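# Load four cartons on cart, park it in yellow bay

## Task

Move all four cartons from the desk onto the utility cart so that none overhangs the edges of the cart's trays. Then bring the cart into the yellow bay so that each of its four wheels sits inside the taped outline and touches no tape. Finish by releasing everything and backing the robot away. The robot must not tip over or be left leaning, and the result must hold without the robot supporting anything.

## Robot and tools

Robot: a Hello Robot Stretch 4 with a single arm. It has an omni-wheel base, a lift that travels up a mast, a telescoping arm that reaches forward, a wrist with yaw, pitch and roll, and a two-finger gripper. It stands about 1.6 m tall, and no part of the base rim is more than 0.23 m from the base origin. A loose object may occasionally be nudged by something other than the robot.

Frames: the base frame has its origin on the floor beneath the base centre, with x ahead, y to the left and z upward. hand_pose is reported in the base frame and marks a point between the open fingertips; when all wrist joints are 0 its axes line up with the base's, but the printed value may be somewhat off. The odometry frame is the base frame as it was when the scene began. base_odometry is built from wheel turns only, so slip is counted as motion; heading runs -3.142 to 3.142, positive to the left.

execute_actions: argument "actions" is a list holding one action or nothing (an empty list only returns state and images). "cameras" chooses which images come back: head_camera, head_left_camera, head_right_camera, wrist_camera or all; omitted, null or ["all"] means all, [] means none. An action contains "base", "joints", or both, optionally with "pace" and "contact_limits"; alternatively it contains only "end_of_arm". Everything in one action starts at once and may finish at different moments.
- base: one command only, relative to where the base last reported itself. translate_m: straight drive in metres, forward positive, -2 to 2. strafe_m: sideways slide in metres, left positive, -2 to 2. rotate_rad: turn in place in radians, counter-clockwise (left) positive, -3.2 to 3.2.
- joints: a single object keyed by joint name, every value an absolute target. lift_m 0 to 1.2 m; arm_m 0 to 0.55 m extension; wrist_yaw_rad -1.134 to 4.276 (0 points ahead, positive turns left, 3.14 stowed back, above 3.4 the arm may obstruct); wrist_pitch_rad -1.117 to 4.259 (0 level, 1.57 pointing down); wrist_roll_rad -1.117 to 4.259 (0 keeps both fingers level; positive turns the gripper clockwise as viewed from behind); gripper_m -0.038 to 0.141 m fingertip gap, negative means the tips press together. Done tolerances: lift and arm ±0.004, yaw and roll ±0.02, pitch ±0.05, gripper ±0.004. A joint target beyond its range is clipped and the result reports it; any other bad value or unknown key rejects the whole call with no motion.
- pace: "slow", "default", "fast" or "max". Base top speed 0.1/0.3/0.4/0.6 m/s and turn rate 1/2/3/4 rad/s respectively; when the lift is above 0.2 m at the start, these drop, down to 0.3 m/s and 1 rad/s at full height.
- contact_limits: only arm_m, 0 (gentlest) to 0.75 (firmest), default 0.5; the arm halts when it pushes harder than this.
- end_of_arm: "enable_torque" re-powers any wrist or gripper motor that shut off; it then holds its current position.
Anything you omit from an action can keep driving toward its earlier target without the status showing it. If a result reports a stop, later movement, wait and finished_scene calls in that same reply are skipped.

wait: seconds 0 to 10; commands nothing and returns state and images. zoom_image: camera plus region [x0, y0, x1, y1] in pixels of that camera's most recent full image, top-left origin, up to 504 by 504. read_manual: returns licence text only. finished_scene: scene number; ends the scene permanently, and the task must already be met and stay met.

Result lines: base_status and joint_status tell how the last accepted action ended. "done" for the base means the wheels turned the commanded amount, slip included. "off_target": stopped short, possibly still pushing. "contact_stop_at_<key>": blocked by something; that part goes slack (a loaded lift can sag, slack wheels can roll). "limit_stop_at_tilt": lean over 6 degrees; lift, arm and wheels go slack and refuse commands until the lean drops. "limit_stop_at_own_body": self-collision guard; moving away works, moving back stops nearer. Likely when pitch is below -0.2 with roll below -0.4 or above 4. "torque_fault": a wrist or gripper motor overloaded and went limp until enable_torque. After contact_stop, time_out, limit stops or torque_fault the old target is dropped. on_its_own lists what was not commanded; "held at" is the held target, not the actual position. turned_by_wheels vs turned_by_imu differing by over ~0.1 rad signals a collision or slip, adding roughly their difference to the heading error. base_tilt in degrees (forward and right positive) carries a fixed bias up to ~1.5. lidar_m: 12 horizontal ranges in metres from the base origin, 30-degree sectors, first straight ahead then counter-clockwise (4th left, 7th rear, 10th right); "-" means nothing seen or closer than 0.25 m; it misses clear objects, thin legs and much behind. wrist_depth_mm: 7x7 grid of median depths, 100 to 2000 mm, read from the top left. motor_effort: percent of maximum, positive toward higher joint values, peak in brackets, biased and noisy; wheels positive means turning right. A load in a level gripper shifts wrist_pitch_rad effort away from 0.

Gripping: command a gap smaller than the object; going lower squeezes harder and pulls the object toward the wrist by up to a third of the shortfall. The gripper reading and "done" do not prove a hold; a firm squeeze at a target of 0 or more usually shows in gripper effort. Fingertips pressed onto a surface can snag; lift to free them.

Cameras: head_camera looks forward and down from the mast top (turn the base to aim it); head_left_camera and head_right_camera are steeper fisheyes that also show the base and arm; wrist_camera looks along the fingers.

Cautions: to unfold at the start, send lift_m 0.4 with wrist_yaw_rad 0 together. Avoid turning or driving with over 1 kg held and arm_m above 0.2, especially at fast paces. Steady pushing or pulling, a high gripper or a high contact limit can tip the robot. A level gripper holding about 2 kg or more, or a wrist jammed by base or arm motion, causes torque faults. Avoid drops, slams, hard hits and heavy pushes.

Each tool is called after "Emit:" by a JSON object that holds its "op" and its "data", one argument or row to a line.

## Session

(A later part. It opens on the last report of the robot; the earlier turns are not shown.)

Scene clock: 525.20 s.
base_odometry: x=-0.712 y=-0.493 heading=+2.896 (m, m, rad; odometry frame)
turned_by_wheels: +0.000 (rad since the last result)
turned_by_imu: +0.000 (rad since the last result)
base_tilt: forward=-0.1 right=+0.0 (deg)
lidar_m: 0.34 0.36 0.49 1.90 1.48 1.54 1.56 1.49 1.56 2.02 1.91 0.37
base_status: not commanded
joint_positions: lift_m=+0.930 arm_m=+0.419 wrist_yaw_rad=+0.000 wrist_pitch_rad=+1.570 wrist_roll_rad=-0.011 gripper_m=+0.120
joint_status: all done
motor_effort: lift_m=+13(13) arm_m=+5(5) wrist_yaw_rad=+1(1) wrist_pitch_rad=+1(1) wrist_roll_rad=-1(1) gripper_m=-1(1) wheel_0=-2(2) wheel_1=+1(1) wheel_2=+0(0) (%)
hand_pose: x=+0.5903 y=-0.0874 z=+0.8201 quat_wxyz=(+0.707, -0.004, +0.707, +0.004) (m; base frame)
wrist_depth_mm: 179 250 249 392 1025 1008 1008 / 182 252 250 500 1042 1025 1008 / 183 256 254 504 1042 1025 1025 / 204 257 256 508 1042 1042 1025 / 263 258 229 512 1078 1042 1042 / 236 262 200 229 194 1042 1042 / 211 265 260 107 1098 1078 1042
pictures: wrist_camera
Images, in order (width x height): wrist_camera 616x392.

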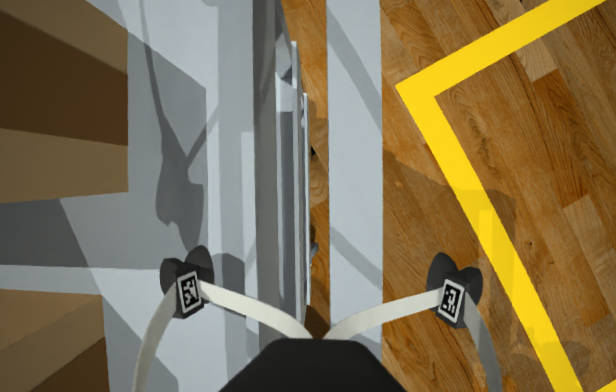

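Emit:
{"op": "execute_actions", "data": {
  "actions": [
    {"joints":{"lift_m":0.915}}
  ],
  "cameras": []
}}

Emit:
{"op": "execute_actions", "data": {
  "actions": [
    {"joints":{"gripper_m":0.0}}
  ],
  "cameras": ["wrist_camera"]
}}

Scene clock: 533.87 s.
base_odometry: x=-0.712 y=-0.493 heading=+2.896 (m, m, rad; odometry frame)
turned_by_wheels: +0.000 (rad since the last result)
turned_by_imu: +0.001 (rad since the last result)
base_tilt: forward=-0.1 right=+0.1 (deg)
lidar_m: 0.34 0.37 0.50 1.90 1.47 1.55 1.55 1.47 1.54 2.01 1.92 0.37
base_status: not commanded
joint_positions: lift_m=+0.916 arm_m=+0.419 wrist_yaw_rad=+0.000 wrist_pitch_rad=+1.571 wrist_roll_rad=-0.011 gripper_m=+0.120
joint_status: all done
motor_effort: lift_m=+9(15) arm_m=+5(5) wrist_yaw_rad=+1(1) wrist_pitch_rad=-4(4) wrist_roll_rad=-1(1) gripper_m=+0(0) wheel_0=-2(3) wheel_1=+1(1) wheel_2=+0(0) (%)
hand_pose: x=+0.5899 y=-0.0874 z=+0.8055 quat_wxyz=(+0.707, -0.004, +0.707, +0.004) (m; base frame)
wrist_depth_mm: 181 241 238 392 1025 1025 1008 / 182 240 239 484 1025 1025 1008 / 183 242 241 492 1042 1042 991 / 206 245 243 500 1042 1025 1025 / 250 247 245 500 1060 1042 1025 / 238 249 197 236 181 1060 1042 / 212 252 248 107 1060 1042 1060
pictures: none
No camera images: the call's "cameras" was empty. Leave "cameras" out to get every camera's image.

Scene clock: 535.93 s.
base_odometry: x=-0.712 y=-0.493 heading=+2.897 (m, m, rad; odometry frame)
turned_by_wheels: +0.000 (rad since the last result)
turned_by_imu: +0.001 (rad since the last result)
base_tilt: forward=+0.0 right=+0.1 (deg)
lidar_m: 0.34 0.36 0.48 1.91 1.49 1.54 1.55 1.48 1.56 2.01 1.92 0.36
base_status: not commanded
joint_positions: lift_m=+0.914 arm_m=+0.419 wrist_yaw_rad=+0.002 wrist_pitch_rad=+1.566 wrist_roll_rad=-0.011 gripper_m=+0.001
joint_status: all done
motor_effort: lift_m=+24(24) arm_m=+4(5) wrist_yaw_rad=-4(4) wrist_pitch_rad=+12(11) wrist_roll_rad=+0(0) gripper_m=-30(31) wheel_0=+3(3) wheel_1=+1(1) wheel_2=+0(0) (%)
hand_pose: x=+0.5917 y=-0.0874 z=+0.8042 quat_wxyz=(+0.709, -0.005, +0.705, +0.005) (m; base frame)
wrist_depth_mm: 172 229 227 732 156 1008 991 / 174 230 229 549 157 991 991 / 176 235 231 554 158 1008 1008 / 197 236 233 559 159 1008 991 / 241 238 236 569 161 1008 1008 / 232 239 182 569 162 1042 1025 / 206 243 241 107 1042 1042 1025
pictures: wrist_camera
Images, in order (width x height): wrist_camera 616x392.

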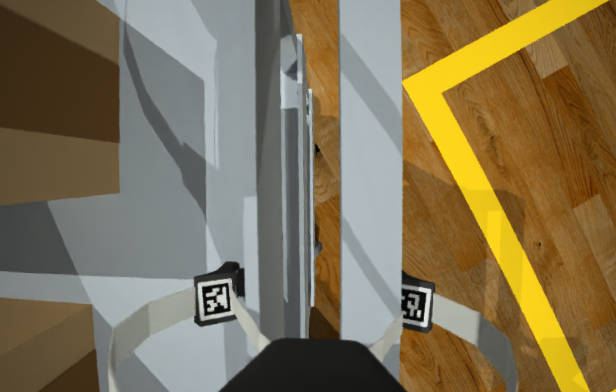

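Emit:
{"op": "execute_actions", "data": {
  "actions": [
    {"base":{"strafe_m":-0.6},"pace":"slow"}
  ],
  "cameras": ["head_camera","head_right_camera"]
}}

Scene clock: 546.43 s.
base_odometry: x=-0.567 y=+0.089 heading=+2.898 (m, m, rad; odometry frame)
turned_by_wheels: +0.001 (rad since the last result)
turned_by_imu: +0.009 (rad since the last result)
base_tilt: forward=-0.2 right=-0.1 (deg)
lidar_m: 0.33 0.33 0.43 2.44 2.02 1.70 1.23 1.18 1.98 1.46 1.39 0.36
base_status: done
joint_positions: lift_m=+0.914 arm_m=+0.419 wrist_yaw_rad=+0.005 wrist_pitch_rad=+1.580 wrist_roll_rad=-0.018 gripper_m=+0.001
joint_status: not commanded
on_its_own: wrist_pitch_rad is at rest, and its effort (-27) is outside its rest range (-23 to +23); wrist_roll_rad is at rest, and its effort (+18) is outside its rest range (-13 to +13)
motor_effort: lift_m=+24(24) arm_m=+4(4) wrist_yaw_rad=-13(14) wrist_pitch_rad=-27(28) wrist_roll_rad=+18(18) gripper_m=-26(29) wheel_0=+8(20) wheel_1=+1(1) wheel_2=+3(4) (%)
hand_pose: x=+0.5880 y=-0.0874 z=+0.8042 quat_wxyz=(+0.704, -0.008, +0.710, +0.008) (m; base frame)
wrist_depth_mm: 190 229 227 389 1008 991 960 / 189 230 229 539 1008 991 991 / 187 233 230 530 1008 1025 1008 / 186 236 234 559 1025 1025 1008 / 244 239 236 564 1060 1042 1025 / 244 241 180 500 176 1025 1042 / 210 244 243 107 1060 1078 1042
pictures: head_camera, head_right_camera
Images, in order (width x height): head_camera 420x560, head_right_camera 420x672.

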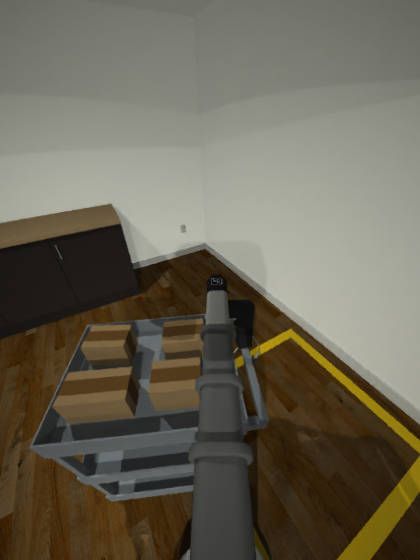

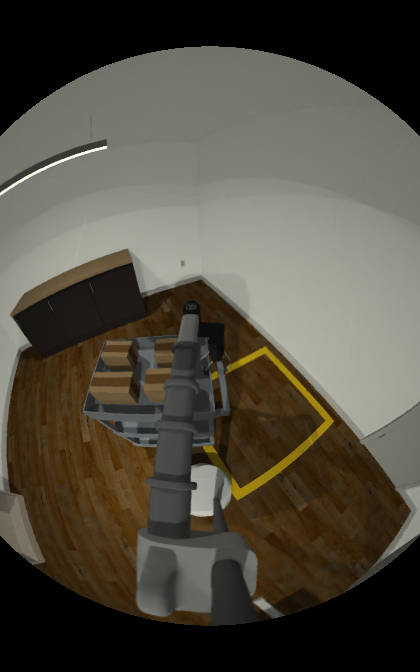

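Emit:
{"op": "execute_actions", "data": {
  "actions": [
    {"base":{"strafe_m":-0.75},"pace":"slow"}
  ],
  "cameras": []
}}

Emit:
{"op": "execute_actions", "data": {
  "actions": [
    {"base":{"translate_m":0.17},"pace":"slow"}
  ],
  "cameras": ["head_left_camera","head_right_camera","head_camera"]
}}

Scene clock: 572.17 s.
base_odometry: x=-0.386 y=+0.817 heading=+2.899 (m, m, rad; odometry frame)
turned_by_wheels: +0.001 (rad since the last result)
turned_by_imu: +0.012 (rad since the last result)
base_tilt: forward=-0.1 right=+0.0 (deg)
lidar_m: 0.32 0.32 0.40 3.10 2.67 1.20 1.14 1.57 1.05 0.77 0.74 0.36
base_status: done
joint_positions: lift_m=+0.914 arm_m=+0.419 wrist_yaw_rad=+0.007 wrist_pitch_rad=+1.581 wrist_roll_rad=-0.019 gripper_m=+0.001
joint_status: not commanded
on_its_own: wrist_yaw_rad is at rest, and its effort (-19) is outside its rest range (-13 to +13); wrist_pitch_rad is at rest, and its effort (-33) is outside its rest range (-23 to +23); wrist_roll_rad is at rest, and its effort (+23) is outside its rest range (-13 to +13)
motor_effort: lift_m=+24(24) arm_m=+4(4) wrist_yaw_rad=-19(19) wrist_pitch_rad=-33(35) wrist_roll_rad=+23(23) gripper_m=-26(27) wheel_0=+9(16) wheel_1=+0(6) wheel_2=+0(2) (%)
hand_pose: x=+0.5877 y=-0.0874 z=+0.8042 quat_wxyz=(+0.703, -0.009, +0.711, +0.009) (m; base frame)
wrist_depth_mm: 229 229 221 156 991 699 525 / 202 232 229 158 991 798 585 / 196 234 232 484 1025 931 661 / 191 236 229 488 1008 1025 741 / 243 239 236 521 1025 1008 842 / 245 240 181 492 177 1042 991 / 220 243 242 107 1042 1042 1042
pictures: none
No camera images: the call's "cameras" was empty. Leave "cameras" out to get every camera's image.

Scene clock: 575.13 s.
base_odometry: x=-0.551 y=+0.857 heading=+2.899 (m, m, rad; odometry frame)
turned_by_wheels: +0.000 (rad since the last result)
turned_by_imu: +0.001 (rad since the last result)
base_tilt: forward=-0.1 right=+0.0 (deg)
lidar_m: 0.25 0.25 0.28 3.21 2.76 1.39 1.30 1.72 0.92 0.68 0.66 0.34
base_status: done
joint_positions: lift_m=+0.914 arm_m=+0.419 wrist_yaw_rad=+0.014 wrist_pitch_rad=+1.582 wrist_roll_rad=-0.025 gripper_m=+0.001
joint_status: not commanded
on_its_own: wrist_yaw_rad is at rest, and its effort (-39) is outside its rest range (-13 to +13); wrist_pitch_rad is at rest, and its effort (-35) is outside its rest range (-23 to +23); wrist_roll_rad is at rest, and its effort (+39) is outside its rest range (-13 to +13)
motor_effort: lift_m=+24(24) arm_m=+4(4) wrist_yaw_rad=-39(39) wrist_pitch_rad=-35(39) wrist_roll_rad=+39(39) gripper_m=-29(28) wheel_0=+4(9) wheel_1=+7(12) wheel_2=-6(11) (%)
hand_pose: x=+0.5881 y=-0.0875 z=+0.8042 quat_wxyz=(+0.703, -0.014, +0.711, +0.014) (m; base frame)
wrist_depth_mm: 229 208 240 991 891 549 410 / 232 229 236 157 991 621 452 / 232 233 226 158 1008 750 512 / 214 235 209 159 1025 891 580 / 200 236 208 248 1042 1025 676 / 242 239 179 246 163 946 788 / 247 242 240 107 163 1042 917
pictures: head_camera, head_left_camera, head_right_camera
Images, in order (width x height): head_camera 420x560, head_left_camera 420x672, head_right_camera 420x672.

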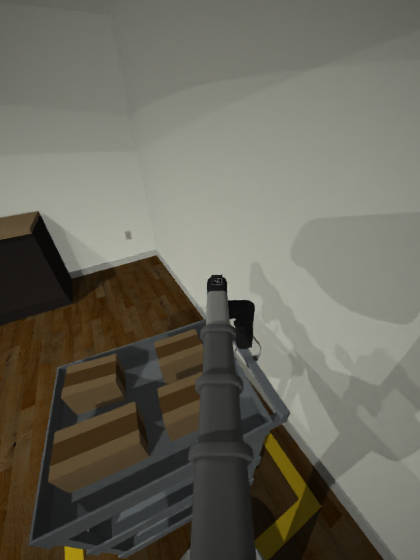

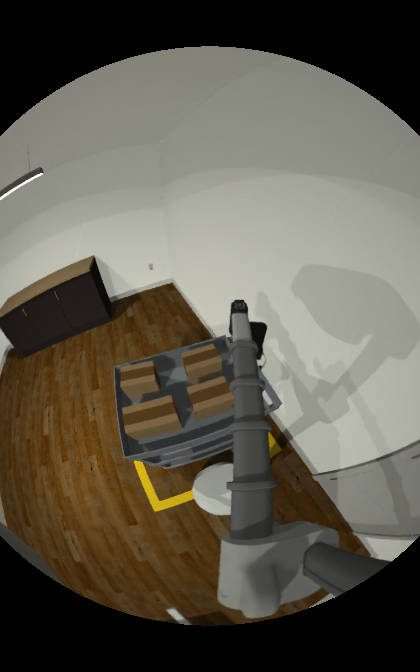

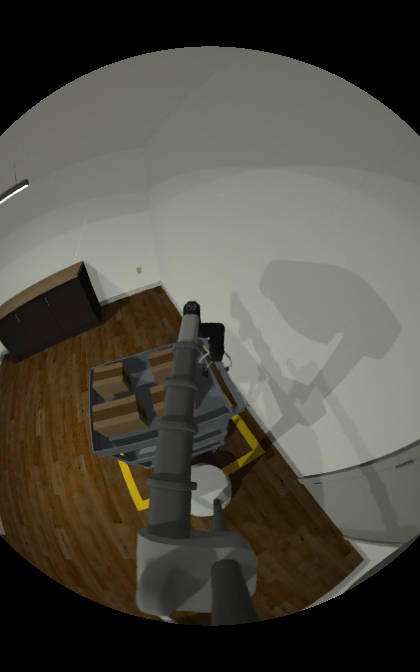

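Emit:
{"op": "execute_actions", "data": {
  "actions": [
    {"joints":{"gripper_m":0.12}}
  ],
  "cameras": []
}}

Emit:
{"op": "execute_actions", "data": {
  "actions": [
    {"joints":{"lift_m":1.1,"arm_m":0.1}}
  ],
  "cameras": []
}}

Emit:
{"op": "execute_actions", "data": {
  "actions": [
    {"base":{"translate_m":-0.6}}
  ],
  "cameras": ["head_camera","head_right_camera"]
}}

Scene clock: 584.47 s.
base_odometry: x=-0.551 y=+0.857 heading=+2.899 (m, m, rad; odometry frame)
turned_by_wheels: +0.000 (rad since the last result)
turned_by_imu: +0.001 (rad since the last result)
base_tilt: forward=-0.3 right=+0.1 (deg)
lidar_m: 0.27 0.25 0.28 3.22 2.75 1.38 1.29 1.71 0.93 0.69 0.65 0.35
base_status: not commanded
joint_positions: lift_m=+0.915 arm_m=+0.419 wrist_yaw_rad=+0.001 wrist_pitch_rad=+1.575 wrist_roll_rad=-0.013 gripper_m=+0.120
joint_status: all done
motor_effort: lift_m=+14(24) arm_m=+4(4) wrist_yaw_rad=+0(39) wrist_pitch_rad=-12(38) wrist_roll_rad=+5(40) gripper_m=-1(28) wheel_0=+2(4) wheel_1=+5(7) wheel_2=-6(6) (%)
hand_pose: x=+0.5892 y=-0.0874 z=+0.8051 quat_wxyz=(+0.706, -0.005, +0.708, +0.005) (m; base frame)
wrist_depth_mm: 242 226 170 1042 831 512 392 / 245 243 251 1025 976 591 433 / 245 244 245 171 1042 699 488 / 224 248 229 172 1060 842 559 / 206 249 213 242 1060 1025 647 / 202 250 191 257 174 1042 759 / 255 252 250 107 175 1042 917
pictures: none
No camera images: the call's "cameras" was empty. Leave "cameras" out to get every camera's image.

Scene clock: 586.53 s.
base_odometry: x=-0.551 y=+0.858 heading=+2.899 (m, m, rad; odometry frame)
turned_by_wheels: +0.000 (rad since the last result)
turned_by_imu: +0.000 (rad since the last result)
base_tilt: forward=-0.2 right=+0.0 (deg)
lidar_m: 0.26 0.25 0.29 3.21 2.74 1.37 1.26 1.71 0.91 0.68 0.66 0.34
base_status: not commanded
joint_positions: lift_m=+1.100 arm_m=+0.101 wrist_yaw_rad=+0.000 wrist_pitch_rad=+1.570 wrist_roll_rad=-0.011 gripper_m=+0.120
joint_status: all done
motor_effort: lift_m=+22(22) arm_m=-5(7) wrist_yaw_rad=+2(5) wrist_pitch_rad=+0(13) wrist_roll_rad=-1(5) gripper_m=-3(3) wheel_0=+0(2) wheel_1=+3(5) wheel_2=-4(6) (%)
hand_pose: x=+0.2719 y=-0.0874 z=+0.9894 quat_wxyz=(+0.707, -0.004, +0.707, +0.004) (m; base frame)
wrist_depth_mm: 309 304 415 415 991 778 621 / 309 306 351 421 366 891 676 / 312 343 427 418 1229 1078 759 / 424 433 430 1255 1205 1229 842 / 442 436 1060 1025 1229 1205 976 / 1308 1255 1025 1025 1229 1229 1098 / 1336 1281 1281 107 1229 1281 1255
pictures: none
No camera images: the call's "cameras" was empty. Leave "cameras" out to get every camera's image.

Scene clock: 590.03 s.
base_odometry: x=+0.031 y=+0.713 heading=+2.898 (m, m, rad; odometry frame)
turned_by_wheels: +0.000 (rad since the last result)
turned_by_imu: +0.002 (rad since the last result)
base_tilt: forward=-0.2 right=-0.1 (deg)
lidar_m: 0.82 0.79 3.01 2.56 1.74 0.70 0.77 1.18 1.23 0.98 0.94 1.01
base_status: done
joint_positions: lift_m=+1.100 arm_m=+0.101 wrist_yaw_rad=+0.000 wrist_pitch_rad=+1.570 wrist_roll_rad=-0.011 gripper_m=+0.120
joint_status: not commanded
motor_effort: lift_m=+21(22) arm_m=-5(5) wrist_yaw_rad=+2(2) wrist_pitch_rad=+0(0) wrist_roll_rad=+0(1) gripper_m=-2(2) wheel_0=-3(9) wheel_1=-2(7) wheel_2=+1(12) (%)
hand_pose: x=+0.2719 y=-0.0874 z=+0.9894 quat_wxyz=(+0.707, -0.004, +0.707, +0.004) (m; base frame)
wrist_depth_mm: 1229 1229 1255 1205 1205 1160 1008 / 1255 1255 1229 1205 1229 1205 1060 / 1281 1229 1229 1205 1229 1205 1205 / 1308 1281 1281 1229 1205 1205 1229 / 1281 1281 1042 1008 1255 1229 1205 / 1281 1281 1042 1025 1229 1229 1255 / 1336 1308 1281 107 1255 1205 1229
pictures: head_camera, head_right_camera
Images, in order (width x height): head_camera 420x560, head_right_camera 420x672.

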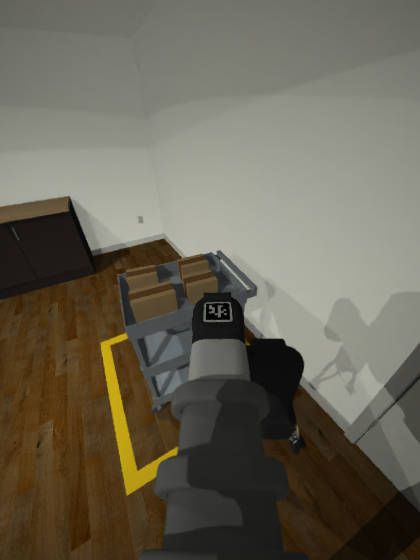

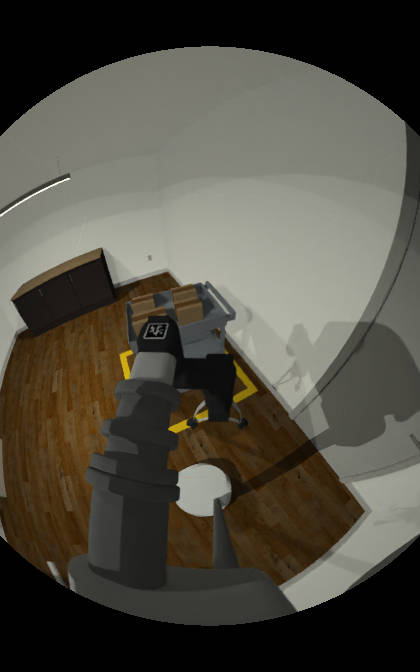

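Emit:
{"op": "execute_actions", "data": {
  "actions": [
    {"base":{"strafe_m":0.5},"joints":{"arm_m":0.0,"lift_m":0.5}}
  ],
  "cameras": ["head_camera","head_right_camera"]
}}

Scene clock: 599.17 s.
base_odometry: x=-0.090 y=+0.228 heading=+2.898 (m, m, rad; odometry frame)
turned_by_wheels: +0.000 (rad since the last result)
turned_by_imu: +0.003 (rad since the last result)
base_tilt: forward=-0.2 right=+0.1 (deg)
lidar_m: 0.72 2.62 2.75 2.12 2.01 1.04 0.70 0.69 1.50 1.44 1.37 0.80
base_status: done
joint_positions: lift_m=+0.500 arm_m=+0.001 wrist_yaw_rad=+0.000 wrist_pitch_rad=+1.570 wrist_roll_rad=-0.011 gripper_m=+0.120
joint_status: all done
motor_effort: lift_m=+14(19) arm_m=-5(6) wrist_yaw_rad=+2(2) wrist_pitch_rad=+0(0) wrist_roll_rad=+0(1) gripper_m=-1(3) wheel_0=-1(11) wheel_1=+2(12) wheel_2=+0(0) (%)
hand_pose: x=+0.1719 y=-0.0874 z=+0.3901 quat_wxyz=(+0.707, -0.004, +0.707, +0.004) (m; base frame)
wrist_depth_mm: 627 627 621 615 609 591 585 / 634 621 621 615 615 597 597 / 634 634 621 621 615 603 603 / 647 640 621 627 621 621 609 / 647 427 413 407 621 615 609 / 654 418 413 413 413 621 621 / 661 421 418 107 421 621 627
pictures: head_camera, head_right_camera
Images, in order (width x height): head_camera 420x560, head_right_camera 420x672.

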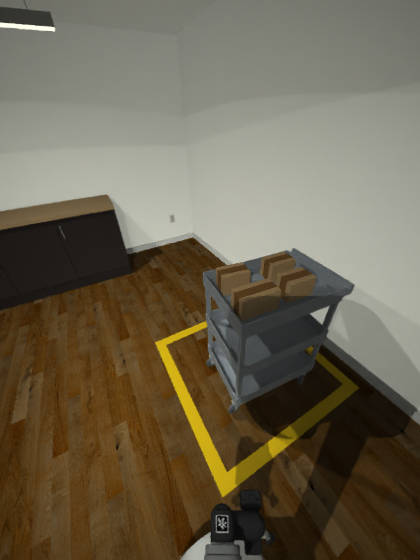

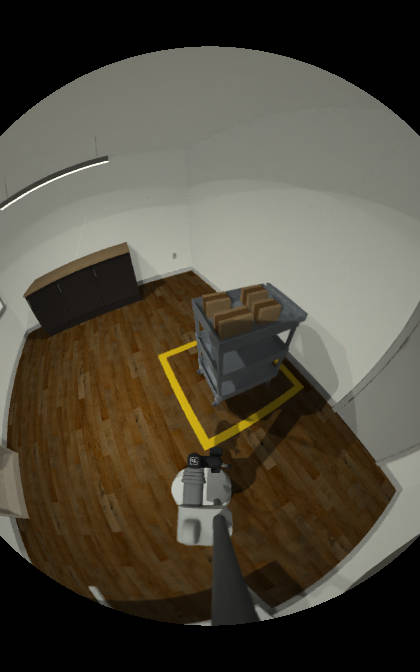

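Emit:
{"op": "zoom_image", "data": {
  "camera": "head_camera",
  "region": [140, 240, 400, 500]
}}

Region (140, 240, 400, 500) of head_camera's 420x560 image, scaled by 1.938, with more detail than that image has.

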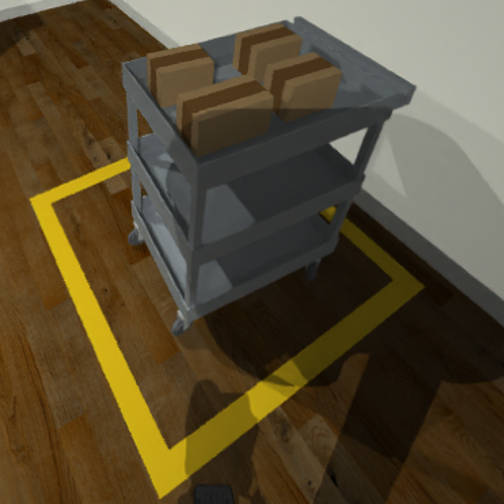

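Emit:
{"op": "execute_actions", "data": {
  "actions": [
    {"joints":{"lift_m":1.05,"wrist_yaw_rad":0.43,"gripper_m":0.1}}
  ],
  "cameras": []
}}

Emit:
{"op": "execute_actions", "data": {
  "actions": [
    {"base":{"translate_m":0.3},"joints":{"arm_m":0.44}}
  ],
  "cameras": ["wrist_camera"]
}}

Scene clock: 632.57 s.
base_odometry: x=-0.090 y=+0.228 heading=+2.898 (m, m, rad; odometry frame)
turned_by_wheels: +0.000 (rad since the last result)
turned_by_imu: +0.002 (rad since the last result)
base_tilt: forward=-0.1 right=-0.1 (deg)
lidar_m: 0.72 2.62 2.76 2.12 2.02 1.02 0.74 0.68 1.49 1.44 1.38 0.79
base_status: not commanded
joint_positions: lift_m=+1.050 arm_m=+0.001 wrist_yaw_rad=+0.430 wrist_pitch_rad=+1.570 wrist_roll_rad=-0.011 gripper_m=+0.100
joint_status: all done
motor_effort: lift_m=+21(21) arm_m=-5(4) wrist_yaw_rad=+2(7) wrist_pitch_rad=+0(0) wrist_roll_rad=+0(0) gripper_m=-2(2) wheel_0=-1(1) wheel_1=+2(2) wheel_2=+0(0) (%)
hand_pose: x=+0.2084 y=-0.0794 z=+0.9394 quat_wxyz=(+0.690, -0.155, +0.690, +0.155) (m; base frame)
wrist_depth_mm: 1182 1182 1182 1182 1160 1060 1098 / 1205 1205 1160 1182 1160 1160 1118 / 1229 1205 1182 1182 1160 1118 1138 / 1205 1205 976 1160 1182 1182 1118 / 1229 1229 976 976 1182 1160 1160 / 1205 1229 976 991 1182 1182 1182 / 1281 1229 1229 107 1182 1182 1205
pictures: none
No camera images: the call's "cameras" was empty. Leave "cameras" out to get every camera's image.

Scene clock: 635.03 s.
base_odometry: x=-0.381 y=+0.300 heading=+2.898 (m, m, rad; odometry frame)
turned_by_wheels: +0.000 (rad since the last result)
turned_by_imu: +0.000 (rad since the last result)
base_tilt: forward=-0.2 right=+0.1 (deg)
lidar_m: 0.41 2.36 2.48 2.60 2.17 1.37 0.99 0.98 1.73 1.26 0.95 0.43
base_status: done
joint_positions: lift_m=+1.050 arm_m=+0.439 wrist_yaw_rad=+0.430 wrist_pitch_rad=+1.570 wrist_roll_rad=-0.011 gripper_m=+0.100
joint_status: all done
motor_effort: lift_m=+22(21) arm_m=+5(7) wrist_yaw_rad=+1(2) wrist_pitch_rad=+1(1) wrist_roll_rad=-1(1) gripper_m=+0(2) wheel_0=+3(9) wheel_1=+2(6) wheel_2=-3(12) (%)
hand_pose: x=+0.6468 y=-0.0793 z=+0.9394 quat_wxyz=(+0.690, -0.155, +0.690, +0.155) (m; base frame)
wrist_depth_mm: 1182 1182 1138 248 246 242 353 / 1182 1182 1160 250 248 245 357 / 1229 1182 1182 257 250 248 362 / 1255 1205 1182 373 370 366 364 / 1229 1205 334 373 370 368 366 / 1255 1229 310 258 256 254 252 / 1281 1160 1008 107 255 253 253
pictures: wrist_camera
Images, in order (width x height): wrist_camera 616x392.

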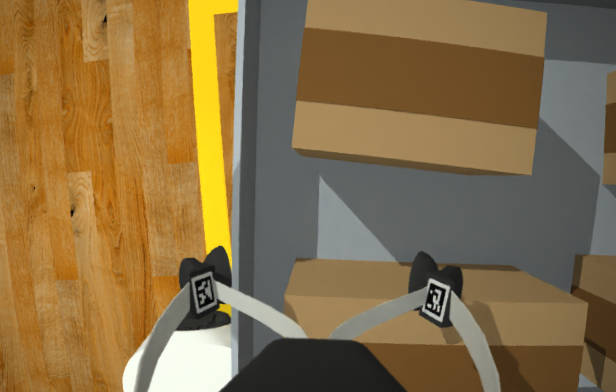

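Emit:
{"op": "execute_actions", "data": {
  "actions": [
    {"base":{"strafe_m":0.075},"joints":{"arm_m":0.47,"gripper_m":0.07,"lift_m":0.97}}
  ],
  "cameras": ["wrist_camera"]
}}

Scene clock: 648.13 s.
base_odometry: x=-0.399 y=+0.227 heading=+2.898 (m, m, rad; odometry frame)
turned_by_wheels: +0.000 (rad since the last result)
turned_by_imu: +0.001 (rad since the last result)
base_tilt: forward=-0.1 right=-0.1 (deg)
lidar_m: 0.53 2.31 2.44 2.51 2.10 1.46 1.03 1.00 1.83 1.34 0.85 0.44
base_status: done
joint_positions: lift_m=+0.970 arm_m=+0.469 wrist_yaw_rad=+0.430 wrist_pitch_rad=+1.570 wrist_roll_rad=-0.011 gripper_m=+0.070
joint_status: all done
motor_effort: lift_m=+13(18) arm_m=+5(4) wrist_yaw_rad=+1(1) wrist_pitch_rad=+1(1) wrist_roll_rad=-1(0) gripper_m=-5(3) wheel_0=-1(11) wheel_1=+0(13) wheel_2=+0(3) (%)
hand_pose: x=+0.6767 y=-0.0794 z=+0.8601 quat_wxyz=(+0.690, -0.155, +0.690, +0.155) (m; base frame)
wrist_depth_mm: 1098 1098 1078 286 283 168 277 / 1138 1118 1078 289 237 167 167 / 1118 1118 1098 290 216 169 167 / 1118 1138 1098 294 198 170 168 / 1138 1118 1118 294 200 172 170 / 1205 1138 200 296 198 291 291 / 1160 1042 960 107 297 273 286
pictures: wrist_camera
Images, in order (width x height): wrist_camera 616x392.

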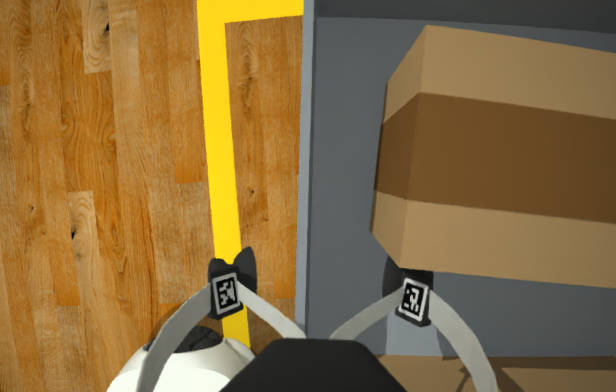

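Wall centred between the fingers. Lower and grip.

Emit:
{"op": "execute_actions", "data": {
  "actions": [
    {"joints":{"lift_m":0.925}}
  ],
  "cameras": []
}}

Emit:
{"op": "execute_actions", "data": {
  "actions": [
    {"joints":{"gripper_m":-0.02}}
  ],
  "cameras": []
}}

Emit:
{"op": "execute_actions", "data": {
  "actions": [
    {"base":{"strafe_m":0.1},"pace":"slow"}
  ],
  "cameras": ["wrist_camera","head_camera"]
}}

Scene clock: 655.93 s.
base_odometry: x=-0.399 y=+0.227 heading=+2.898 (m, m, rad; odometry frame)
turned_by_wheels: +0.000 (rad since the last result)
turned_by_imu: +0.001 (rad since the last result)
base_tilt: forward=-0.1 right=+0.0 (deg)
lidar_m: 0.53 2.30 2.42 2.51 2.11 1.44 1.02 1.01 1.82 1.34 0.87 0.44
base_status: not commanded
joint_positions: lift_m=+0.925 arm_m=+0.469 wrist_yaw_rad=+0.430 wrist_pitch_rad=+1.570 wrist_roll_rad=-0.011 gripper_m=+0.070
joint_status: all done
motor_effort: lift_m=+13(14) arm_m=+5(5) wrist_yaw_rad=+2(1) wrist_pitch_rad=+0(0) wrist_roll_rad=+0(1) gripper_m=-4(4) wheel_0=-1(1) wheel_1=+0(0) wheel_2=+0(0) (%)
hand_pose: x=+0.6767 y=-0.0794 z=+0.8151 quat_wxyz=(+0.690, -0.155, +0.690, +0.155) (m; base frame)
wrist_depth_mm: 1025 1060 1042 243 239 123 - / 1078 1060 1042 244 239 124 - / 1060 1078 1060 245 216 125 - / 1060 1098 1060 248 198 126 - / 1078 1118 1060 250 189 128 - / 1118 1118 200 251 196 160 246 / 1118 1042 976 107 250 247 246
pictures: none
No camera images: the call's "cameras" was empty. Leave "cameras" out to get every camera's image.

Scene clock: 657.57 s.
base_odometry: x=-0.399 y=+0.227 heading=+2.899 (m, m, rad; odometry frame)
turned_by_wheels: +0.000 (rad since the last result)
turned_by_imu: +0.001 (rad since the last result)
base_tilt: forward=-0.1 right=+0.0 (deg)
lidar_m: 0.53 2.31 2.44 2.51 2.09 1.43 1.03 0.99 1.81 1.33 0.86 0.44
base_status: not commanded
joint_positions: lift_m=+0.925 arm_m=+0.469 wrist_yaw_rad=+0.430 wrist_pitch_rad=+1.569 wrist_roll_rad=-0.011 gripper_m=-0.020
joint_status: all done
motor_effort: lift_m=+18(18) arm_m=+5(5) wrist_yaw_rad=+1(2) wrist_pitch_rad=+3(3) wrist_roll_rad=+0(0) gripper_m=-19(21) wheel_0=+4(4) wheel_1=+0(0) wheel_2=+0(0) (%)
hand_pose: x=+0.6769 y=-0.0793 z=+0.8147 quat_wxyz=(+0.691, -0.155, +0.689, +0.155) (m; base frame)
wrist_depth_mm: 1042 1060 1025 1042 235 119 - / 1060 1078 1042 1025 236 120 - / 1060 1078 1042 241 238 120 - / 1078 1078 1078 243 240 121 - / 1098 1098 1078 245 243 122 - / 1138 1098 186 203 183 132 241 / 1118 904 946 107 246 242 242
pictures: none
No camera images: the call's "cameras" was empty. Leave "cameras" out to get every camera's image.

Scene clock: 659.73 s.
base_odometry: x=-0.423 y=+0.130 heading=+2.897 (m, m, rad; odometry frame)
turned_by_wheels: -0.001 (rad since the last result)
turned_by_imu: -0.002 (rad since the last result)
base_tilt: forward=-0.1 right=+0.1 (deg)
lidar_m: 0.53 2.26 2.40 2.45 2.02 1.54 1.08 1.03 1.87 1.44 0.83 0.45
base_status: done
joint_positions: lift_m=+0.925 arm_m=+0.469 wrist_yaw_rad=+0.430 wrist_pitch_rad=+1.568 wrist_roll_rad=-0.010 gripper_m=-0.020
joint_status: not commanded
motor_effort: lift_m=+18(18) arm_m=+4(5) wrist_yaw_rad=+2(9) wrist_pitch_rad=+5(19) wrist_roll_rad=-3(3) gripper_m=-18(20) wheel_0=-10(23) wheel_1=+0(9) wheel_2=-8(8) (%)
hand_pose: x=+0.6773 y=-0.0792 z=+0.8147 quat_wxyz=(+0.691, -0.154, +0.689, +0.155) (m; base frame)
wrist_depth_mm: 1078 1042 1060 1042 240 145 - / 1042 1042 1060 1025 240 139 - / 1098 1078 1042 1025 242 133 - / 1098 1098 1060 1060 244 128 - / 1098 1078 1078 249 246 127 - / 1098 1078 182 200 183 152 246 / 1138 1025 960 107 250 247 247
pictures: head_camera, wrist_camera
Images, in order (width x height): head_camera 420x560, wrist_camera 616x392.

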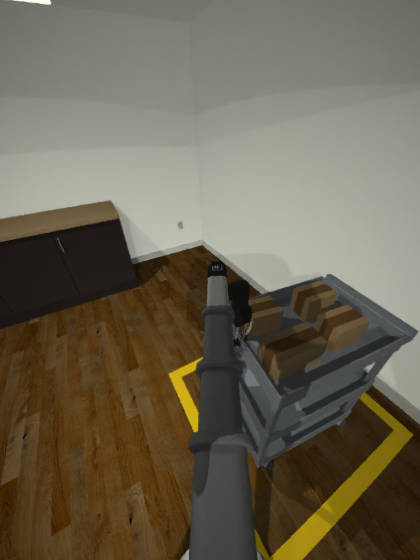

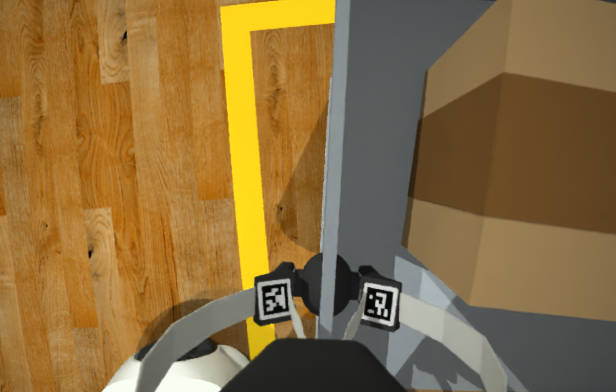

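Emit:
{"op": "execute_actions", "data": {
  "actions": [
    {"joints":{"gripper_m":0.06}}
  ],
  "cameras": []
}}

Emit:
{"op": "execute_actions", "data": {
  "actions": [
    {"joints":{"lift_m":1.05}}
  ],
  "cameras": []
}}

Emit:
{"op": "execute_actions", "data": {
  "actions": [
    {"base":{"translate_m":-0.5},"joints":{"arm_m":0.0}}
  ],
  "cameras": ["head_camera"]
}}

Scene clock: 671.00 s.
base_odometry: x=-0.423 y=+0.130 heading=+2.898 (m, m, rad; odometry frame)
turned_by_wheels: +0.001 (rad since the last result)
turned_by_imu: +0.002 (rad since the last result)
base_tilt: forward=-0.2 right=+0.0 (deg)
lidar_m: 0.55 2.27 2.36 2.41 2.02 1.54 1.10 1.03 1.86 1.45 0.82 0.46
base_status: not commanded
joint_positions: lift_m=+0.925 arm_m=+0.469 wrist_yaw_rad=+0.430 wrist_pitch_rad=+1.570 wrist_roll_rad=-0.010 gripper_m=+0.060
joint_status: all done
motor_effort: lift_m=+18(18) arm_m=+4(4) wrist_yaw_rad=+2(2) wrist_pitch_rad=+1(4) wrist_roll_rad=-2(3) gripper_m=-2(16) wheel_0=-4(10) wheel_1=+0(0) wheel_2=-6(8) (%)
hand_pose: x=+0.6769 y=-0.0793 z=+0.8147 quat_wxyz=(+0.690, -0.154, +0.690, +0.154) (m; base frame)
wrist_depth_mm: 1025 1060 1042 1042 239 154 - / 1060 1060 1060 1025 242 148 - / 1078 1060 1060 1060 244 142 - / 1098 1060 1042 1060 246 135 - / 1078 1078 1098 1060 246 129 - / 1078 1098 202 508 197 246 244 / 1098 1118 960 107 251 248 246
pictures: none
No camera images: the call's "cameras" was empty. Leave "cameras" out to get every camera's image.

Scene clock: 672.57 s.
base_odometry: x=-0.423 y=+0.130 heading=+2.898 (m, m, rad; odometry frame)
turned_by_wheels: +0.000 (rad since the last result)
turned_by_imu: +0.001 (rad since the last result)
base_tilt: forward=-0.1 right=+0.1 (deg)
lidar_m: 0.56 2.27 2.38 2.44 2.00 1.55 1.09 1.03 1.87 1.45 0.82 0.46
base_status: not commanded
joint_positions: lift_m=+1.050 arm_m=+0.469 wrist_yaw_rad=+0.430 wrist_pitch_rad=+1.570 wrist_roll_rad=-0.010 gripper_m=+0.060
joint_status: all done
motor_effort: lift_m=+22(23) arm_m=+4(4) wrist_yaw_rad=+2(2) wrist_pitch_rad=+1(1) wrist_roll_rad=-3(2) gripper_m=-3(2) wheel_0=-4(4) wheel_1=+0(0) wheel_2=-6(6) (%)
hand_pose: x=+0.6769 y=-0.0793 z=+0.9394 quat_wxyz=(+0.690, -0.154, +0.690, +0.154) (m; base frame)
wrist_depth_mm: 1205 1182 1182 1160 329 320 1118 / 1205 1205 1182 1160 366 349 355 / 1182 1205 1205 1182 336 246 246 / 1229 1205 1205 1160 304 249 247 / 1255 1205 1182 1160 373 253 250 / 1255 1229 202 640 195 370 370 / 1255 1229 991 107 304 281 301
pictures: none
No camera images: the call's "cameras" was empty. Leave "cameras" out to get every camera's image.

Scene clock: 675.73 s.
base_odometry: x=+0.062 y=+0.009 heading=+2.898 (m, m, rad; odometry frame)
turned_by_wheels: +0.000 (rad since the last result)
turned_by_imu: +0.002 (rad since the last result)
base_tilt: forward=-0.2 right=-0.1 (deg)
lidar_m: 0.93 2.71 2.85 1.83 1.77 0.88 0.64 0.59 1.39 1.70 1.61 0.97
base_status: done
joint_positions: lift_m=+1.050 arm_m=+0.001 wrist_yaw_rad=+0.430 wrist_pitch_rad=+1.570 wrist_roll_rad=-0.011 gripper_m=+0.060
joint_status: all done
motor_effort: lift_m=+21(22) arm_m=-5(5) wrist_yaw_rad=+2(2) wrist_pitch_rad=+0(1) wrist_roll_rad=-2(2) gripper_m=-6(3) wheel_0=-2(7) wheel_1=-2(4) wheel_2=+2(12) (%)
hand_pose: x=+0.2084 y=-0.0794 z=+0.9394 quat_wxyz=(+0.690, -0.154, +0.690, +0.155) (m; base frame)
wrist_depth_mm: 1182 1182 1182 1182 1160 1118 1160 / 1229 1229 1182 1138 1160 1160 1138 / 1205 1229 1205 1182 1182 1160 1160 / 1255 1205 991 1182 1182 1182 1160 / 1255 1255 960 991 1182 1182 1160 / 1229 1229 202 976 196 1160 1205 / 1281 1255 1229 107 1205 1205 1182
pictures: head_camera
Images, in order (width x height): head_camera 420x560.

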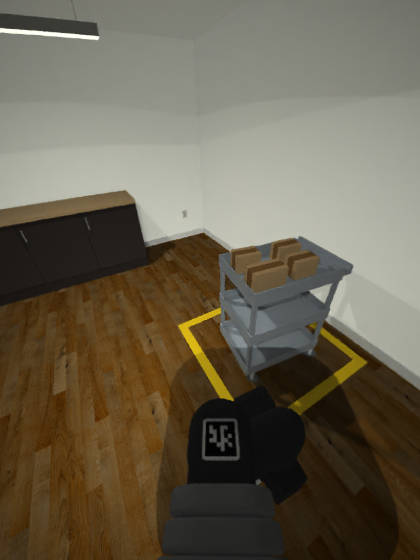

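Looks parked inside the bay.

Emit:
{"op": "finished_scene", "data": {
  "scene": 1
}}

The scene is finished: the task was done.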